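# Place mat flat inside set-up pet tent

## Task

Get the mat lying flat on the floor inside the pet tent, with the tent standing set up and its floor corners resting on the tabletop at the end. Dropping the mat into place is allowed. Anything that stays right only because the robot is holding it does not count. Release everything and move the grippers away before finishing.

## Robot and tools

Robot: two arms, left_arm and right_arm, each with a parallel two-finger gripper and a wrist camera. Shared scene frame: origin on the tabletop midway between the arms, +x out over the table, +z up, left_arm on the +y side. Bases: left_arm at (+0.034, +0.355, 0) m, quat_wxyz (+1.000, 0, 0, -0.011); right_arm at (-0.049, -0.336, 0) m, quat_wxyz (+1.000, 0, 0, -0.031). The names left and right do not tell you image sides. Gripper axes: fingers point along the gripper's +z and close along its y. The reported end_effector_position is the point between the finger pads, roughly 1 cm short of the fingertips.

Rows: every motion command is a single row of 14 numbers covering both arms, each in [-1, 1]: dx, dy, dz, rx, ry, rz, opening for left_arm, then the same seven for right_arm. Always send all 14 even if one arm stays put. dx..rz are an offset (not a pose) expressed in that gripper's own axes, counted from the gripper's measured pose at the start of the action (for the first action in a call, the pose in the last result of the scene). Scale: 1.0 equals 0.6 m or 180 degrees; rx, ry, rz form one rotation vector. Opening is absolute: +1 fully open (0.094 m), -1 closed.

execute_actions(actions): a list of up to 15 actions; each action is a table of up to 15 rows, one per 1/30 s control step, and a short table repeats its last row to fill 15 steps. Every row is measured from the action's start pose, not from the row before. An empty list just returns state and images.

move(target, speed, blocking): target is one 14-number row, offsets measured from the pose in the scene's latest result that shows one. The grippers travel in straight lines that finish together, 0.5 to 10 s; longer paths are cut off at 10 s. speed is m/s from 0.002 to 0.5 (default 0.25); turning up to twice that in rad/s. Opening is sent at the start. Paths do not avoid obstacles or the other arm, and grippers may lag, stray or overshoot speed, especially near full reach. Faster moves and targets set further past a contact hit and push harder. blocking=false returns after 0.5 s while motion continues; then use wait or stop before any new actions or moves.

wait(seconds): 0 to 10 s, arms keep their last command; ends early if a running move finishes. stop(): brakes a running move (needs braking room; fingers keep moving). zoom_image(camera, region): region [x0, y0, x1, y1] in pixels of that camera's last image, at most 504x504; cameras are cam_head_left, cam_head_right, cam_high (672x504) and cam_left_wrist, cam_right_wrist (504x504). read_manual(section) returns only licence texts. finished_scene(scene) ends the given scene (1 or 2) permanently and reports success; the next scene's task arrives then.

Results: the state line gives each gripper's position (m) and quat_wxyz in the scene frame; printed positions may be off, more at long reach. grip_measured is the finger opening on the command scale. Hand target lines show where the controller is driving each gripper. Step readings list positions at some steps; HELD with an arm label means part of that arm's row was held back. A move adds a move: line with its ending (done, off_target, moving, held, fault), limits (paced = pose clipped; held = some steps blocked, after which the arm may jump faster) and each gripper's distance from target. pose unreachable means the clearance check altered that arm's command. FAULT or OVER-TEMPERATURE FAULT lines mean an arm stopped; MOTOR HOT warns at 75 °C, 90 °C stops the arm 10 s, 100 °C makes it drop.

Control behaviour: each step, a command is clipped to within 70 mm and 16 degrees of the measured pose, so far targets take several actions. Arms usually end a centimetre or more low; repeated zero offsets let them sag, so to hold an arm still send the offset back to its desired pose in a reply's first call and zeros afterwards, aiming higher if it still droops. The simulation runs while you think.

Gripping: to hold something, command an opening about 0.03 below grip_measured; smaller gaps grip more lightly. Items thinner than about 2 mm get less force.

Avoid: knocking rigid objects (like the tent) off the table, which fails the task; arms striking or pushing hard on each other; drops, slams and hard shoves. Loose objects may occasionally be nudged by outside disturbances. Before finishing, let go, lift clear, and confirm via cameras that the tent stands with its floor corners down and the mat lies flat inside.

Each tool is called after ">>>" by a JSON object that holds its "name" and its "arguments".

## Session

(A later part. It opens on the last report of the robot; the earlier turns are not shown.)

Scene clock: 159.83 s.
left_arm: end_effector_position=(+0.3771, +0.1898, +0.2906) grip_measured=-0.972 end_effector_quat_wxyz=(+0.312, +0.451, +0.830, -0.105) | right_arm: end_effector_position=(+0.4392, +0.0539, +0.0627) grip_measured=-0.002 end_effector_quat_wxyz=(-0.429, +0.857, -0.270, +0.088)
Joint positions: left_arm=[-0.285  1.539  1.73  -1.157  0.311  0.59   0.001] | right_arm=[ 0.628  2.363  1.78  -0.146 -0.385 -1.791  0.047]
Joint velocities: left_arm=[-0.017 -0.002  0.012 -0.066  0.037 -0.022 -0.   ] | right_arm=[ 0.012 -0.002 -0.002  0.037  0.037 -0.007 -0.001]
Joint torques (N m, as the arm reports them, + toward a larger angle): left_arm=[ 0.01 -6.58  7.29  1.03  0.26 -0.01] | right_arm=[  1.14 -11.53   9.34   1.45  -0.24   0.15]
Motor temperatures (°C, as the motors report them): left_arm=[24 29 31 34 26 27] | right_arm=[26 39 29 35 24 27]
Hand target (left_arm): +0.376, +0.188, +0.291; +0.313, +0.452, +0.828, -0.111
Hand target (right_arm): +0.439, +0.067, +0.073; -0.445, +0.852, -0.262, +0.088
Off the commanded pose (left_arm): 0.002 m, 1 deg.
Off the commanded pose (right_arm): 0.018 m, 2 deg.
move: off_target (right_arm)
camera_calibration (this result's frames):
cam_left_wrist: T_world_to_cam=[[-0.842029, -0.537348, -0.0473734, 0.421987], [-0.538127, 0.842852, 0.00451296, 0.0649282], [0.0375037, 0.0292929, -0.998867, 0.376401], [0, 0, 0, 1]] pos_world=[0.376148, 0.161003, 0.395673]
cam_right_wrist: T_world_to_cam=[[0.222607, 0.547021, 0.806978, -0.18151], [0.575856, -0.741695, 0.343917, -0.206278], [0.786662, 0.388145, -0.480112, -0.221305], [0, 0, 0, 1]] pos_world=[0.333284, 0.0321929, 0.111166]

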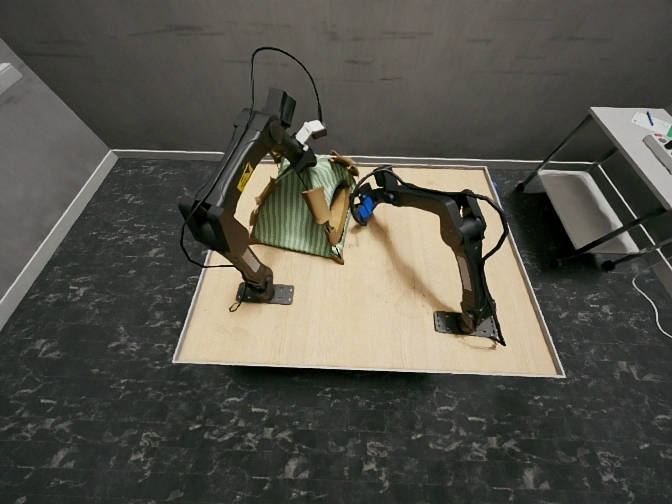

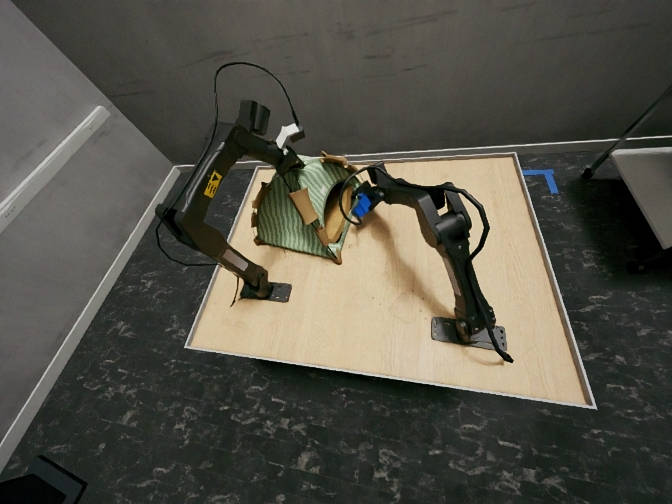

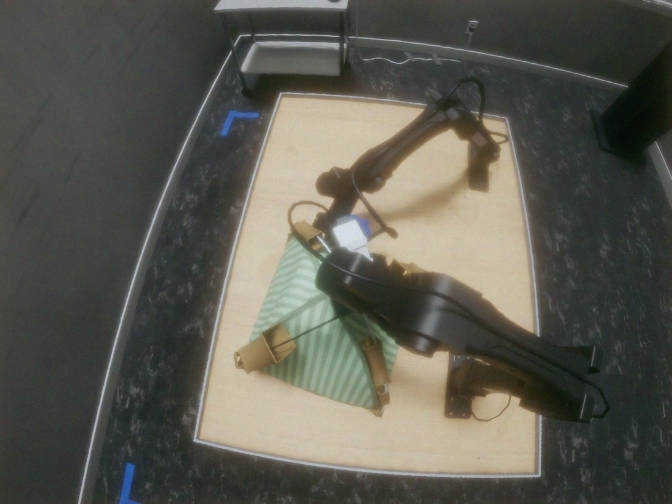

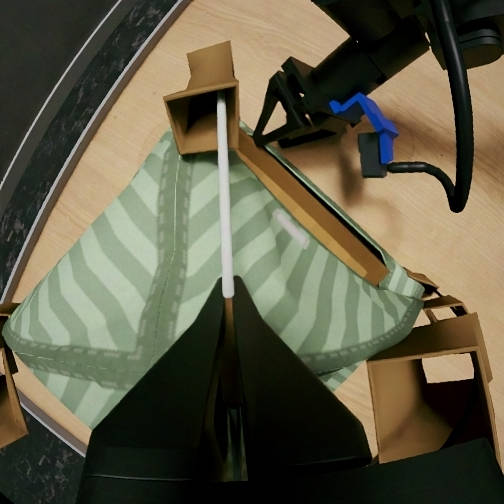

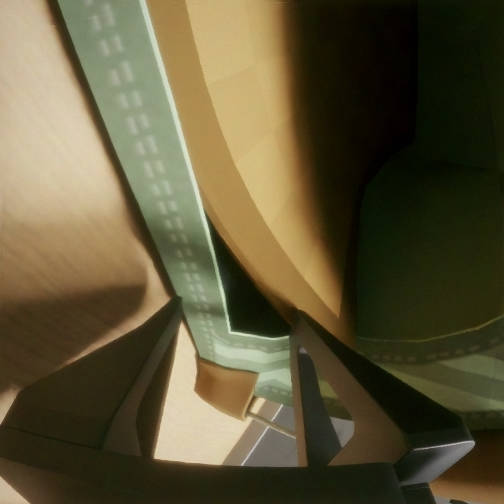

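Too low; back off, raise (−y), retry.

>>> {"name": "move", "arguments": {"target": [0,0,0,0,0,0,-1, 0,-0.07,-0.06,0,0,0,0.0], "speed": 0.1}}

>>> {"name": "move", "arguments": {"target": [0,0,0,0,0,0,-1, 0,-0.02,0.09,0,0,0,0.0], "speed": 0.06}}

>>> {"name": "move", "arguments": {"target": [0,0,0,0,0,0,-1, 0,0,0,0,0,0,-1]}}

Scene clock: 161.10 s.
left_arm: end_effector_position=(+0.3781, +0.1906, +0.2907) grip_measured=-0.972 end_effector_quat_wxyz=(+0.313, +0.450, +0.830, -0.102) | right_arm: end_effector_position=(+0.4387, +0.0523, +0.0924) grip_measured=-0.002 end_effector_quat_wxyz=(-0.415, +0.863, -0.275, +0.081)
Joint positions: left_arm=[-0.285  1.539  1.73  -1.155  0.305  0.59   0.001] | right_arm=[ 0.628  2.336  1.882 -0.309 -0.379 -1.795  0.047]
Joint velocities: left_arm=[-0.017 -0.012  0.002 -0.037 -0.007 -0.007  0.   ] | right_arm=[ 0.002 -0.012 -0.022 -0.051 -0.022  0.022  0.   ]
Joint torques (N m, as the arm reports them, + toward a larger angle): left_arm=[ 0.05 -6.47  7.18  1.06  0.18 -0.01] | right_arm=[ -0.72 -14.2    8.97   1.05  -0.27  -0.03]
Motor temperatures (°C, as the motors report them): left_arm=[24 29 31 34 26 27] | right_arm=[26 39 30 35 24 27]
Hand target (left_arm): +0.377, +0.190, +0.291; +0.312, +0.451, +0.830, -0.105
Hand target (right_arm): +0.442, +0.050, +0.118; -0.429, +0.857, -0.270, +0.088
Off the commanded pose (left_arm): 0.001 m, 0 deg.
Off the commanded pose (right_arm): 0.026 m, 2 deg.
move: off_target (right_arm)
camera_calibration (this result's frames):
cam_left_wrist: T_world_to_cam=[[-0.839952, -0.540073, -0.0529308, 0.424593], [-0.541075, 0.840955, 0.00566461, 0.0659549], [0.0414531, 0.0333975, -0.998582, 0.374077], [0, 0, 0, 1]] pos_world=[0.376818, 0.161353, 0.395647]
cam_right_wrist: T_world_to_cam=[[0.243013, 0.565581, 0.788075, -0.212608], [0.582622, -0.734665, 0.34759, -0.221034], [0.775562, 0.374681, -0.508053, -0.197867], [0, 0, 0, 1]] pos_world=[0.333904, 0.0319975, 0.143854]

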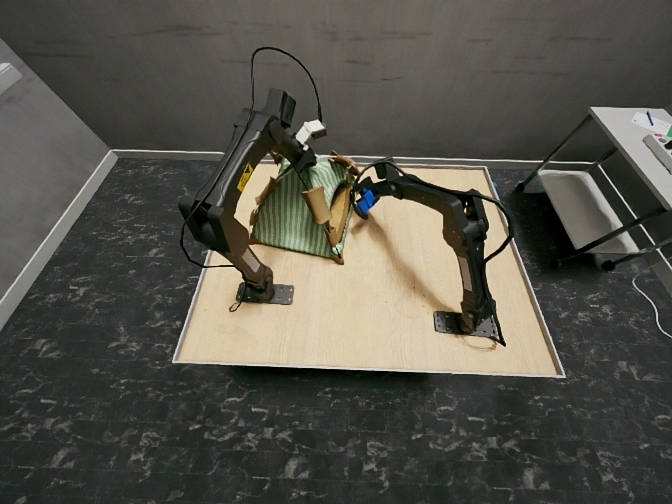

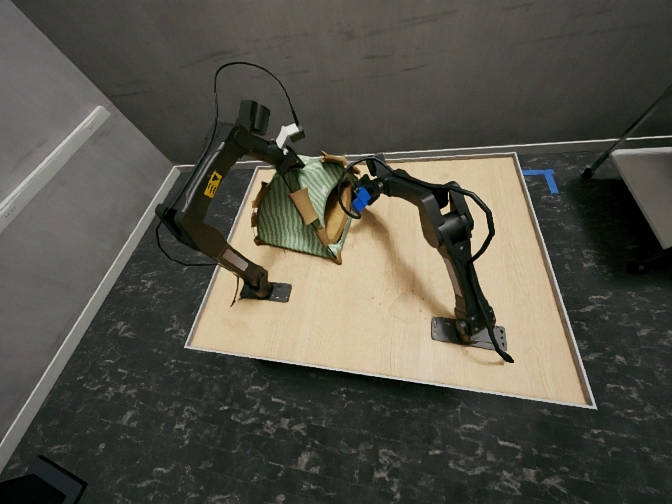

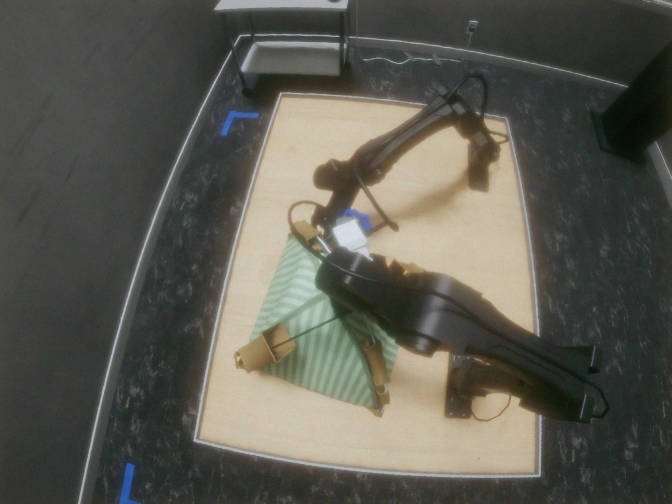

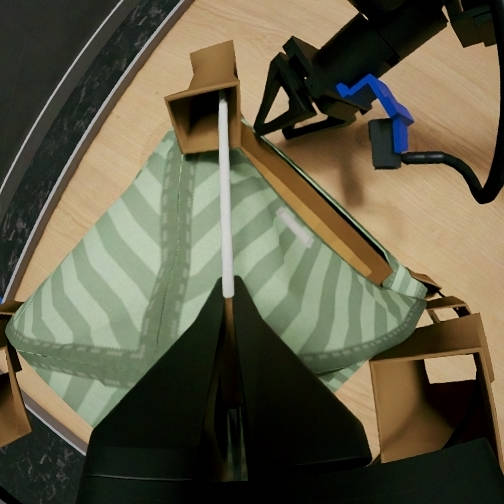

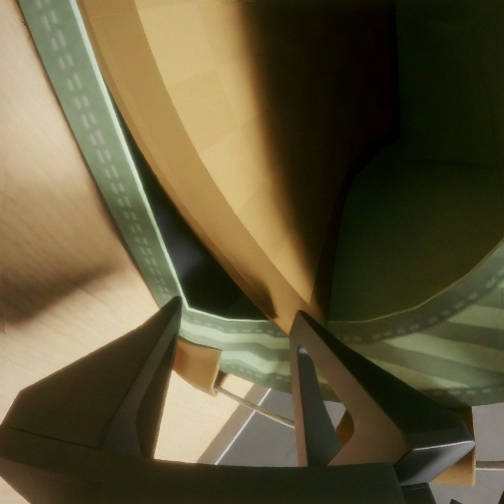

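Scene clock: 162.33 s.
left_arm: end_effector_position=(+0.3790, +0.1912, +0.2908) grip_measured=-0.972 end_effector_quat_wxyz=(+0.314, +0.450, +0.830, -0.099) | right_arm: end_effector_position=(+0.4653, +0.0896, +0.0626) grip_measured=-0.002 end_effector_quat_wxyz=(-0.416, +0.864, -0.271, +0.088)
Joint positions: left_arm=[-0.285  1.539  1.73  -1.152  0.3    0.59   0.001] | right_arm=[ 0.662  2.563  2.169 -0.353 -0.349 -1.782  0.047]
Joint velocities: left_arm=[ 0.017  0.002  0.007  0.095 -0.022  0.037  0.   ] | right_arm=[ 0.007 -0.012  0.012 -0.051 -0.022  0.007 -0.001]
Joint torques (N m, as the arm reports them, + toward a larger angle): left_arm=[ 0.   -6.59  7.26  1.05  0.16 -0.01] | right_arm=[  0.62 -12.9    9.29   1.09  -0.11   0.19]
Motor temperatures (°C, as the motors report them): left_arm=[24 29 31 34 26 27] | right_arm=[26 40 30 35 24 27]
Hand target (left_arm): +0.378, +0.191, +0.291; +0.313, +0.450, +0.830, -0.102
Hand target (right_arm): +0.463, +0.094, +0.066; -0.416, +0.863, -0.275, +0.082
Off the commanded pose (left_arm): 0.001 m, 0 deg.
Off the commanded pose (right_arm): 0.007 m, 1 deg.
move: done
camera_calibration (this result's frames):
cam_left_wrist: T_world_to_cam=[[-0.838208, -0.542283, -0.0577604, 0.426848], [-0.54348, 0.839399, 0.00619498, 0.066993], [0.0451246, 0.0365843, -0.998311, 0.372091], [0, 0, 0, 1]] pos_world=[0.377407, 0.161626, 0.395702]
cam_right_wrist: T_world_to_cam=[[0.228832, 0.569031, 0.789835, -0.210554], [0.579297, -0.731662, 0.359285, -0.198235], [0.782336, 0.375333, -0.497066, -0.251486], [0, 0, 0, 1]] pos_world=[0.359766, 0.0691618, 0.112521]

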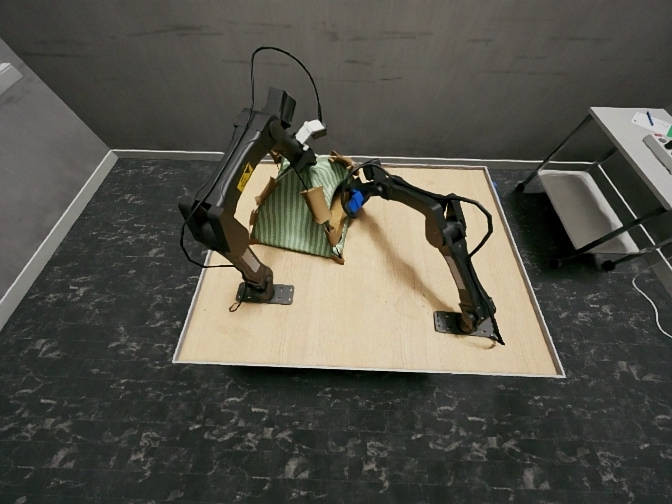

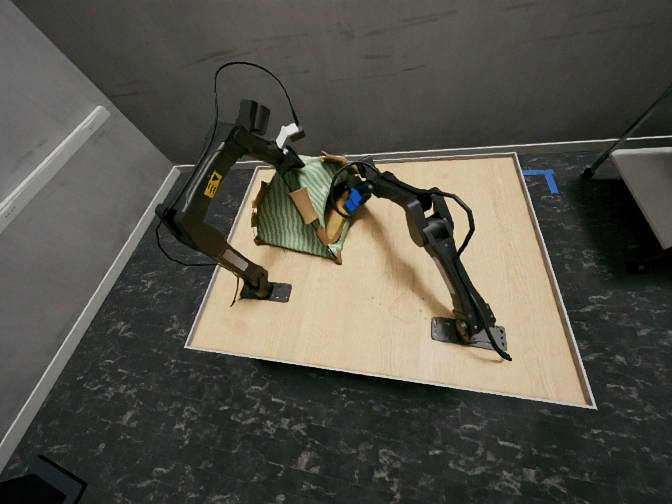

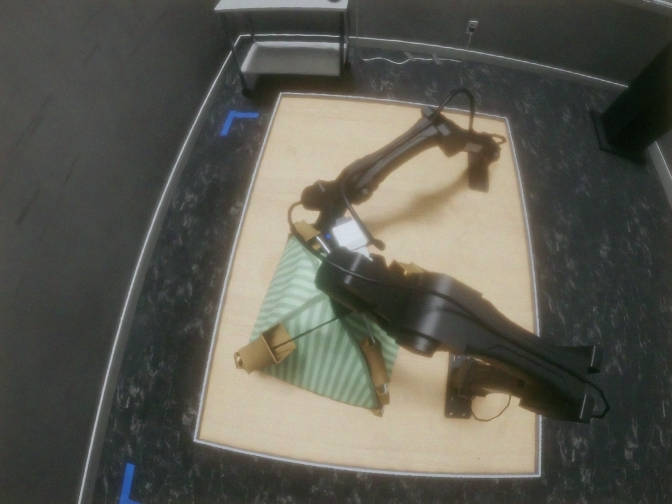

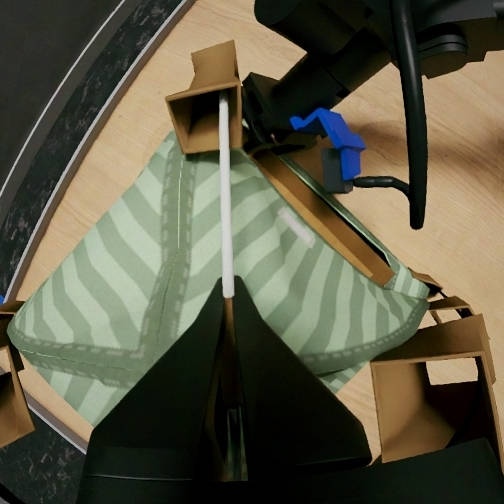

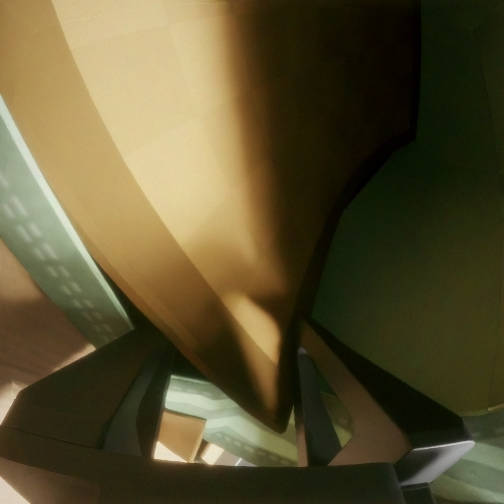

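Scene clock: 162.83 s.
left_arm: end_effector_position=(+0.3802, +0.1915, +0.2913) grip_measured=-0.972 end_effector_quat_wxyz=(+0.316, +0.449, +0.830, -0.097) | right_arm: end_effector_position=(+0.4647, +0.0909, +0.0635) grip_measured=-0.879 end_effector_quat_wxyz=(-0.419, +0.864, -0.266, +0.087)
Joint positions: left_arm=[-0.285  1.539  1.73  -1.147  0.296  0.59   0.001] | right_arm=[ 0.662  2.563  2.169 -0.349 -0.355 -1.787  0.006]
Joint velocities: left_arm=[-0.027 -0.002 -0.012 -0.051  0.022  0.007 -0.   ] | right_arm=[ 0.012  0.007 -0.022 -0.037  0.007  0.037  0.   ]
Joint torques (N m, as the arm reports them, + toward a larger angle): left_arm=[ 0.03 -6.53  7.14  1.05  0.15 -0.01] | right_arm=[ -0.02 -13.28   7.17   1.27  -0.04   0.04]
Motor temperatures (°C, as the motors report them): left_arm=[24 29 31 34 26 27] | right_arm=[26 40 30 35 24 27]
Hand target (left_arm): +0.379, +0.191, +0.291; +0.314, +0.450, +0.830, -0.099
Hand target (right_arm): +0.465, +0.090, +0.063; -0.416, +0.864, -0.270, +0.088
Off the commanded pose (left_arm): 0.001 m, 0 deg.
Off the commanded pose (right_arm): 0.002 m, 1 deg.
move: done
camera_calibration (this result's frames):
cam_left_wrist: T_world_to_cam=[[-0.836696, -0.544024, -0.0630685, 0.429327], [-0.545349, 0.838196, 0.00463822, 0.0687565], [0.0503405, 0.0382751, -0.997998, 0.370097], [0, 0, 0, 1]] pos_world=[0.378081, 0.161767, 0.396115]
cam_right_wrist: T_world_to_cam=[[0.221484, 0.567695, 0.792886, -0.208501], [0.584205, -0.728266, 0.358237, -0.199785], [0.780801, 0.383864, -0.492949, -0.251374], [0, 0, 0, 1]] pos_world=[0.359167, 0.0693621, 0.112974]

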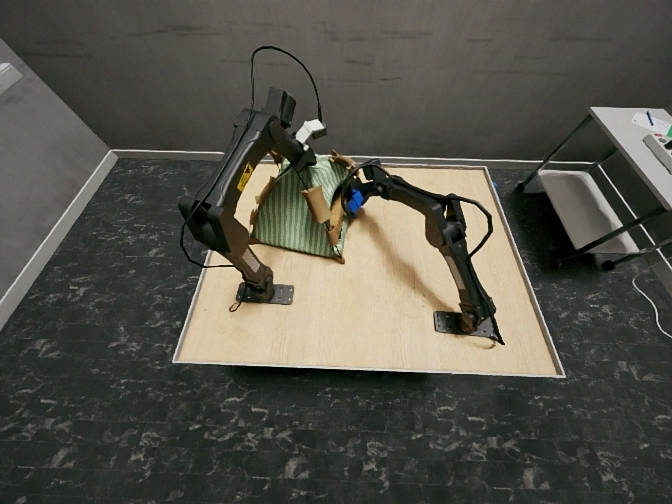

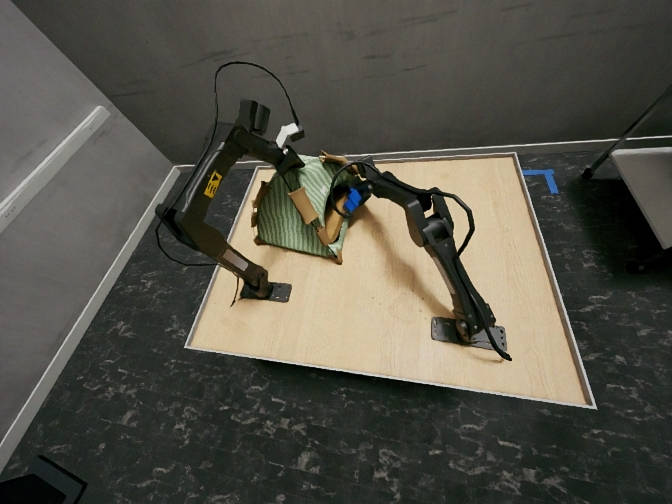

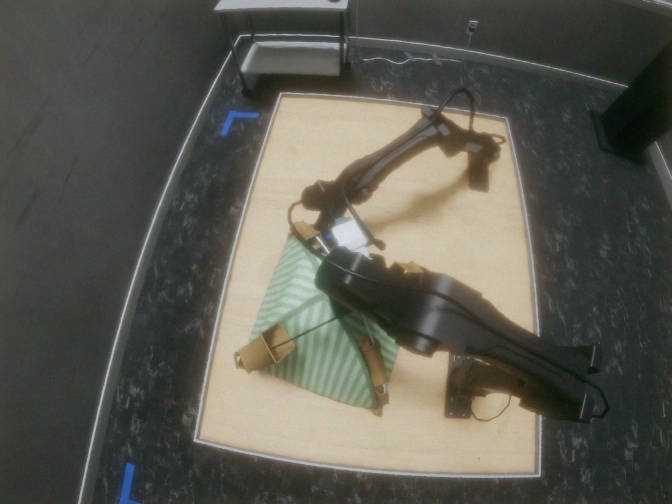

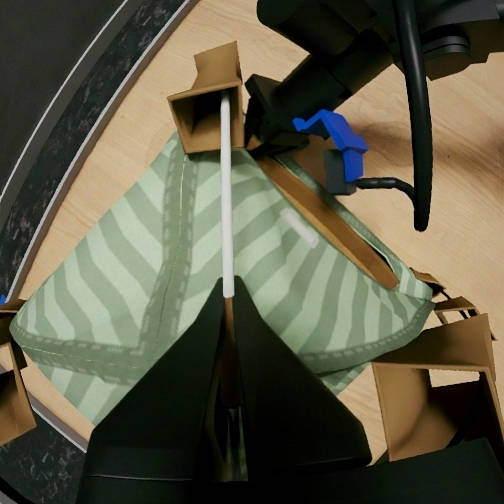

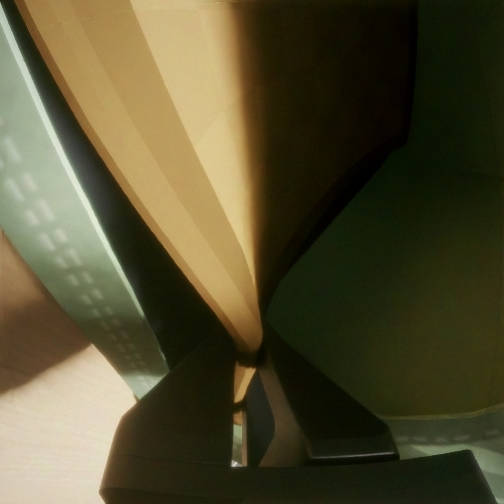

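>>> {"name": "move", "arguments": {"target": [0,0,0,0,0,0,-1, -0.11,-0.03,0.045,0,0,0,-1], "speed": 0.06}}

>>> {"name": "move", "arguments": {"target": [0,0,0,0,0,0,-1, 0,0,0,0,0,0,-0.3]}}

>>> {"name": "move", "arguments": {"target": [0,0,0,0,0,0,-1, 0,0,-0.3,0,0,0.5,-1], "speed": 0.12}}

Scene clock: 164.90 s.
left_arm: end_effector_position=(+0.3816, +0.1935, +0.2910) grip_measured=-0.972 end_effector_quat_wxyz=(+0.316, +0.448, +0.831, -0.090) | right_arm: end_effector_position=(+0.4506, +0.1261, +0.0684) grip_measured=-0.879 end_effector_quat_wxyz=(-0.407, +0.858, -0.286, +0.126)
Joint positions: left_arm=[-0.285  1.539  1.73  -1.146  0.282  0.59   0.001] | right_arm=[ 0.758  2.578  2.211 -0.34  -0.195 -1.714  0.006]
Joint velocities: left_arm=[ 0.002 -0.017 -0.007  0.037 -0.081 -0.081 -0.   ] | right_arm=[-0.012  0.022  0.002 -0.022  0.022 -0.037 -0.   ]
Joint torques (N m, as the arm reports them, + toward a larger angle): left_arm=[ 0.06 -6.32  7.16  1.06  0.23 -0.03] | right_arm=[  2.97 -12.12   9.08   1.26  -0.73   0.26]
Motor temperatures (°C, as the motors report them): left_arm=[24 29 31 34 26 27] | right_arm=[26 40 30 35 24 27]
Hand target (left_arm): +0.380, +0.192, +0.291; +0.316, +0.449, +0.830, -0.097
Hand target (right_arm): +0.425, +0.153, +0.065; -0.419, +0.863, -0.267, +0.087
Off the commanded pose (left_arm): 0.003 m, 1 deg.
Off the commanded pose (right_arm): 0.037 m, 5 deg.
move: off_target (right_arm)
camera_calibration (this result's frames):
cam_left_wrist: T_world_to_cam=[[-0.831875, -0.550116, -0.0731875, 0.433951], [-0.552203, 0.833644, 0.0104238, 0.0696545], [0.0552781, 0.0490857, -0.997264, 0.365434], [0, 0, 0, 1]] pos_world=[0.379256, 0.162719, 0.395467]
cam_right_wrist: T_world_to_cam=[[0.226149, 0.578059, 0.784031, -0.232028], [0.513904, -0.754559, 0.408097, -0.136044], [0.827502, 0.310626, -0.467709, -0.26503], [0, 0, 0, 1]] pos_world=[0.3417, 0.113798, 0.113479]

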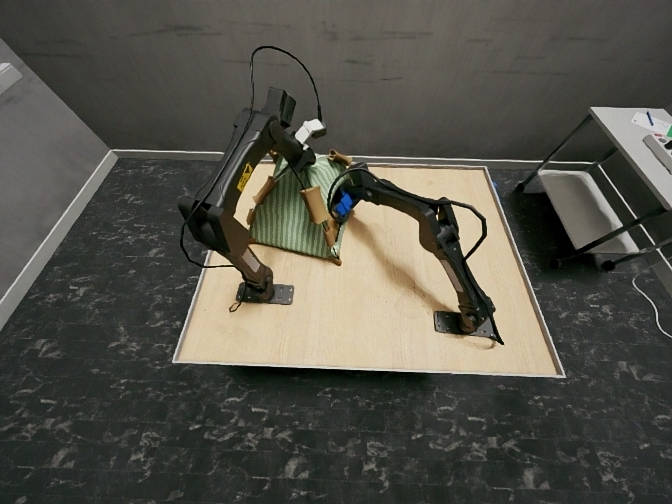

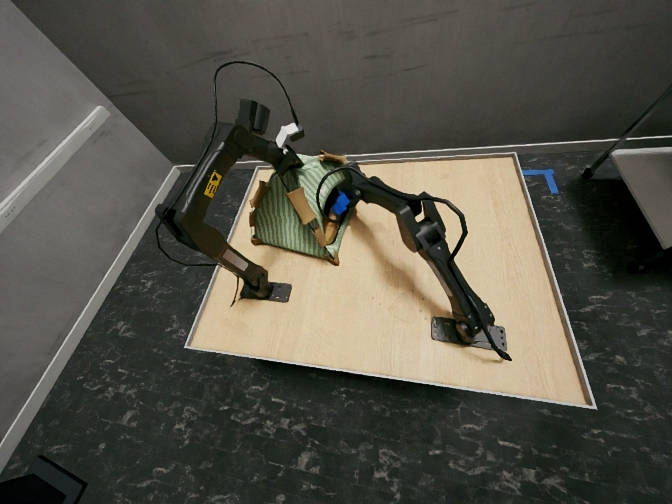

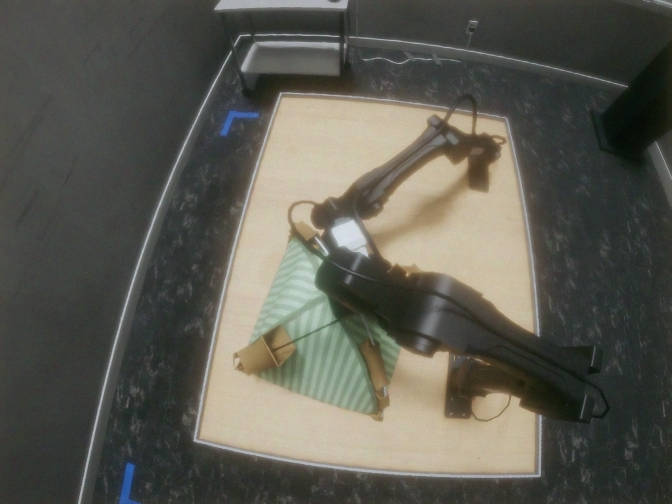

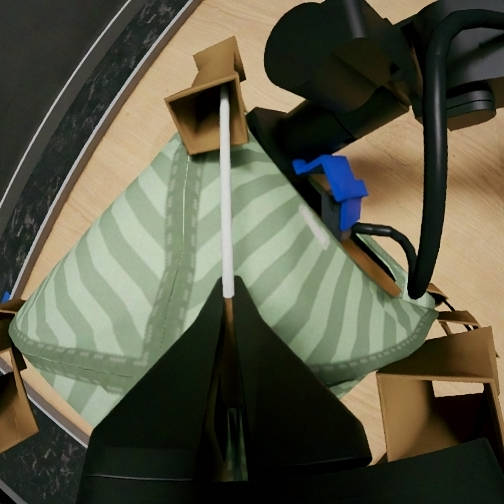

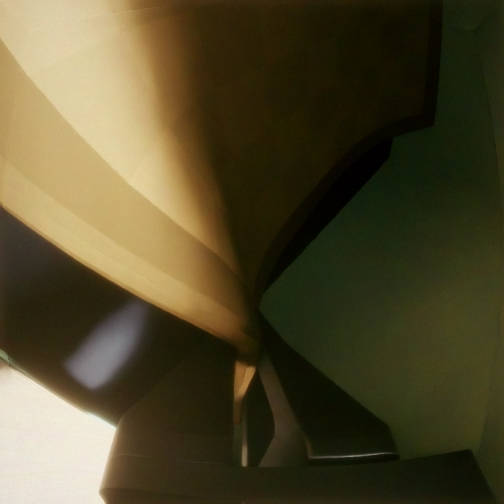

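Scene clock: 165.40 s.
left_arm: end_effector_position=(+0.3827, +0.1943, +0.2912) grip_measured=-0.972 end_effector_quat_wxyz=(+0.317, +0.447, +0.832, -0.087) | right_arm: end_effector_position=(+0.4536, +0.1232, +0.0683) grip_measured=-0.302 end_effector_quat_wxyz=(-0.405, +0.857, -0.289, +0.131)
Joint positions: left_arm=[-0.285  1.539  1.73  -1.142  0.276  0.59   0.001] | right_arm=[ 0.754  2.578  2.211 -0.339 -0.184 -1.714  0.033]
Joint velocities: left_arm=[ 0.002  0.007 -0.002 -0.037  0.022 -0.022 -0.001] | right_arm=[-0.012  0.012 -0.027  0.125 -0.037  0.022 -0.   ]
Joint torques (N m, as the arm reports them, + toward a larger angle): left_arm=[-0.01 -6.48  7.15  1.07  0.13 -0.02] | right_arm=[  0.27 -13.51   7.27   1.37  -0.14   0.  ]
Motor temperatures (°C, as the motors report them): left_arm=[24 29 31 34 26 27] | right_arm=[26 40 30 35 24 27]
Hand target (left_arm): +0.382, +0.194, +0.291; +0.316, +0.448, +0.831, -0.090
Hand target (right_arm): +0.451, +0.126, +0.068; -0.407, +0.858, -0.286, +0.126
Off the commanded pose (left_arm): 0.001 m, 0 deg.
Off the commanded pose (right_arm): 0.004 m, 1 deg.
move: done
camera_calibration (this result's frames):
cam_left_wrist: T_world_to_cam=[[-0.829589, -0.552764, -0.0789594, 0.436582], [-0.555196, 0.831645, 0.0111575, 0.0709206], [0.0594987, 0.0530941, -0.996815, 0.362995], [0, 0, 0, 1]] pos_world=[0.37996, 0.163073, 0.39552]
cam_right_wrist: T_world_to_cam=[[0.228907, 0.579227, 0.782367, -0.232254], [0.503098, -0.758442, 0.414316, -0.134828], [0.833363, 0.298768, -0.46502, -0.268101], [0, 0, 0, 1]] pos_world=[0.344421, 0.112368, 0.112897]

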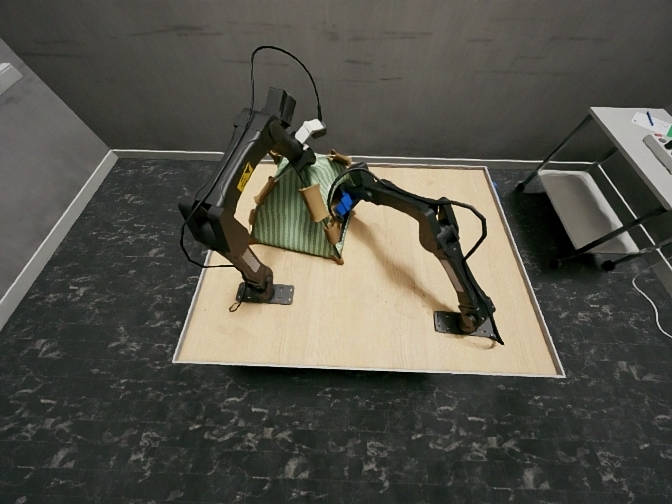

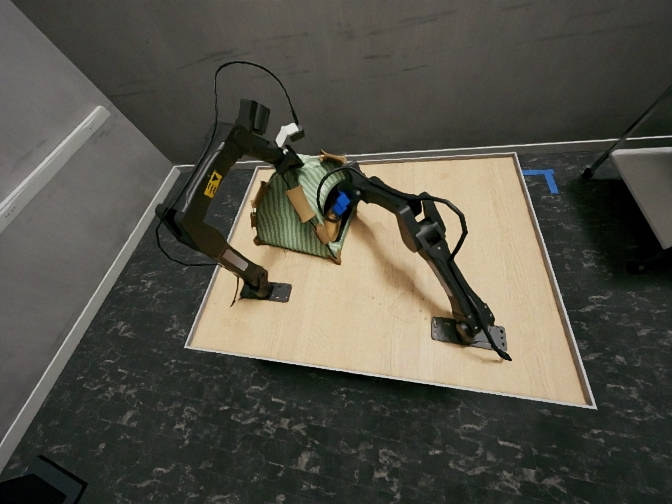

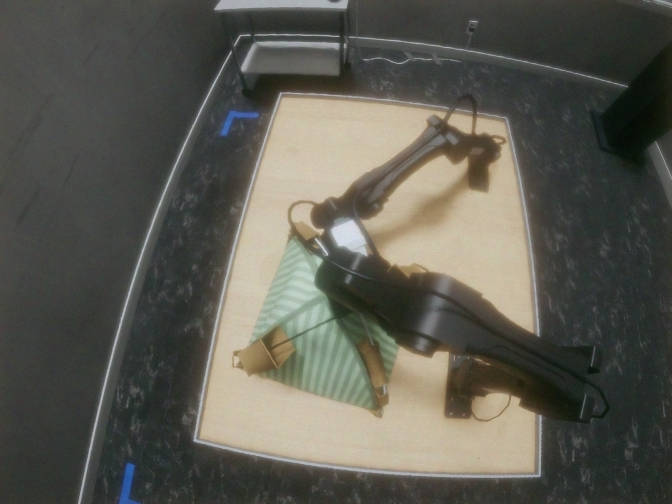

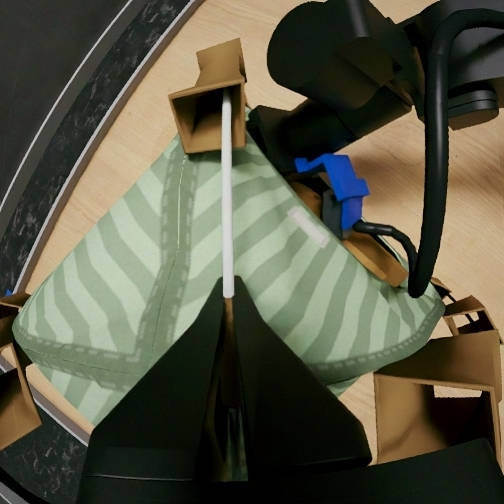

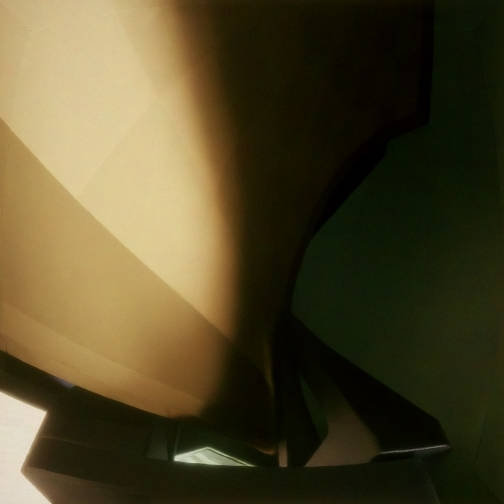

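Scene clock: 172.37 s.
left_arm: end_effector_position=(+0.3845, +0.1943, +0.2922) grip_measured=-0.972 end_effector_quat_wxyz=(+0.321, +0.448, +0.830, -0.084) | right_arm: end_effector_position=(+0.3741, +0.0163, +0.1602) grip_measured=-0.878 end_effector_quat_wxyz=(+0.362, -0.415, +0.816, +0.178)
Joint positions: left_arm=[-0.285  1.539  1.73  -1.134  0.273  0.594  0.001] | right_arm=[ 0.684  1.971  1.601 -0.394 -0.224 -0.224  0.006]
Joint velocities: left_arm=[ 0.012  0.002 -0.002 -0.081 -0.066 -0.051 -0.001] | right_arm=[-0.022 -0.027  0.012  0.037  0.022 -0.007 -0.001]
Joint torques (N m, as the arm reports them, + toward a larger angle): left_arm=[ 0.04 -6.5   7.17  1.02  0.15 -0.05] | right_arm=[ -0.52 -12.86   7.27   1.29  -0.25   0.28]
Motor temperatures (°C, as the motors report them): left_arm=[24 29 31 34 26 27] | right_arm=[26 42 30 35 24 27]
Hand target (left_arm): +0.383, +0.194, +0.291; +0.317, +0.447, +0.832, -0.087
Hand target (right_arm): +0.372, +0.014, +0.185; +0.379, -0.403, +0.811, +0.192
Off the commanded pose (left_arm): 0.002 m, 1 deg.
Off the commanded pose (right_arm): 0.024 m, 3 deg.
move: off_target (right_arm)
camera_calibration (this result's frames):
cam_left_wrist: T_world_to_cam=[[-0.829398, -0.551539, -0.088901, 0.440805], [-0.554234, 0.832332, 0.00693532, 0.0726345], [0.0701701, 0.0550241, -0.996016, 0.359219], [0, 0, 0, 1]] pos_world=[0.380653, 0.1629, 0.396472]
cam_right_wrist: T_world_to_cam=[[0.844905, -0.509538, 0.162805, -0.337477], [-0.452247, -0.842981, -0.291299, 0.257857], [0.28567, 0.172492, -0.942677, 0.156298], [0, 0, 0, 1]] pos_world=[0.357102, 0.0184508, 0.277395]

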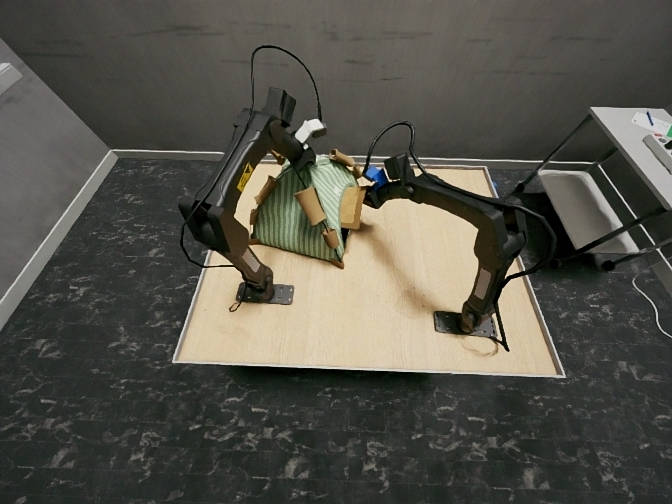

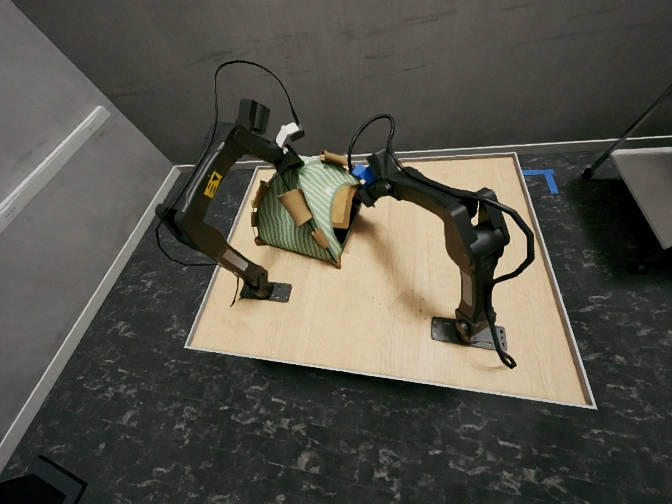

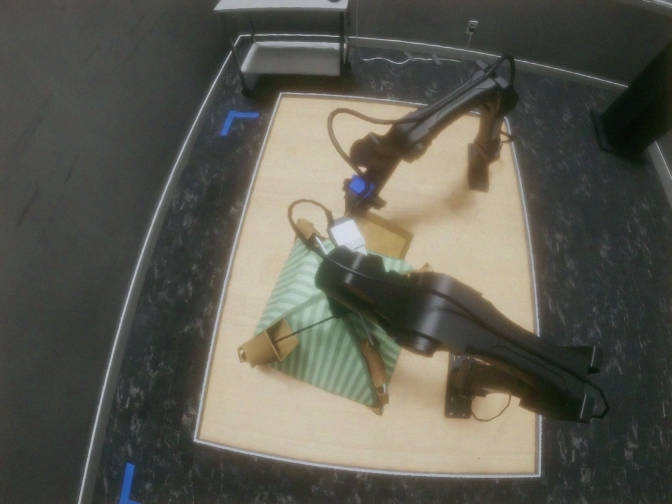

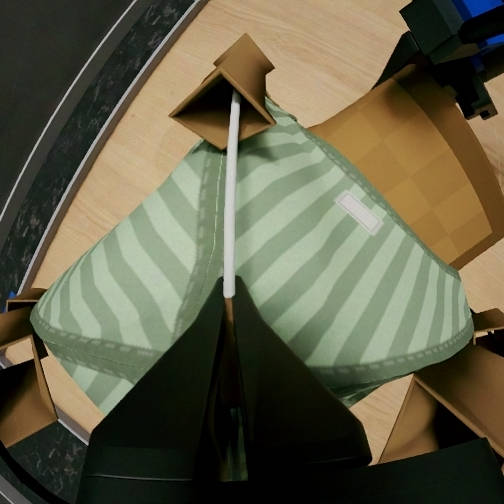

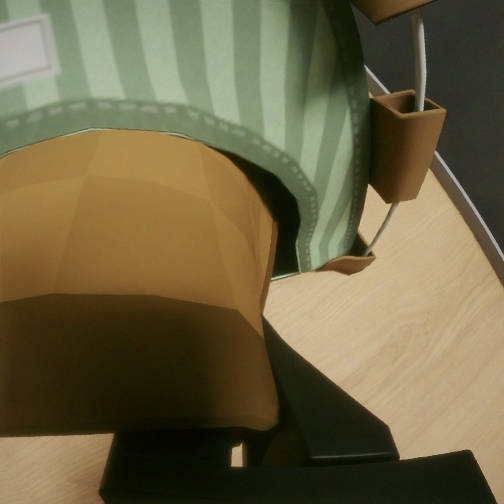

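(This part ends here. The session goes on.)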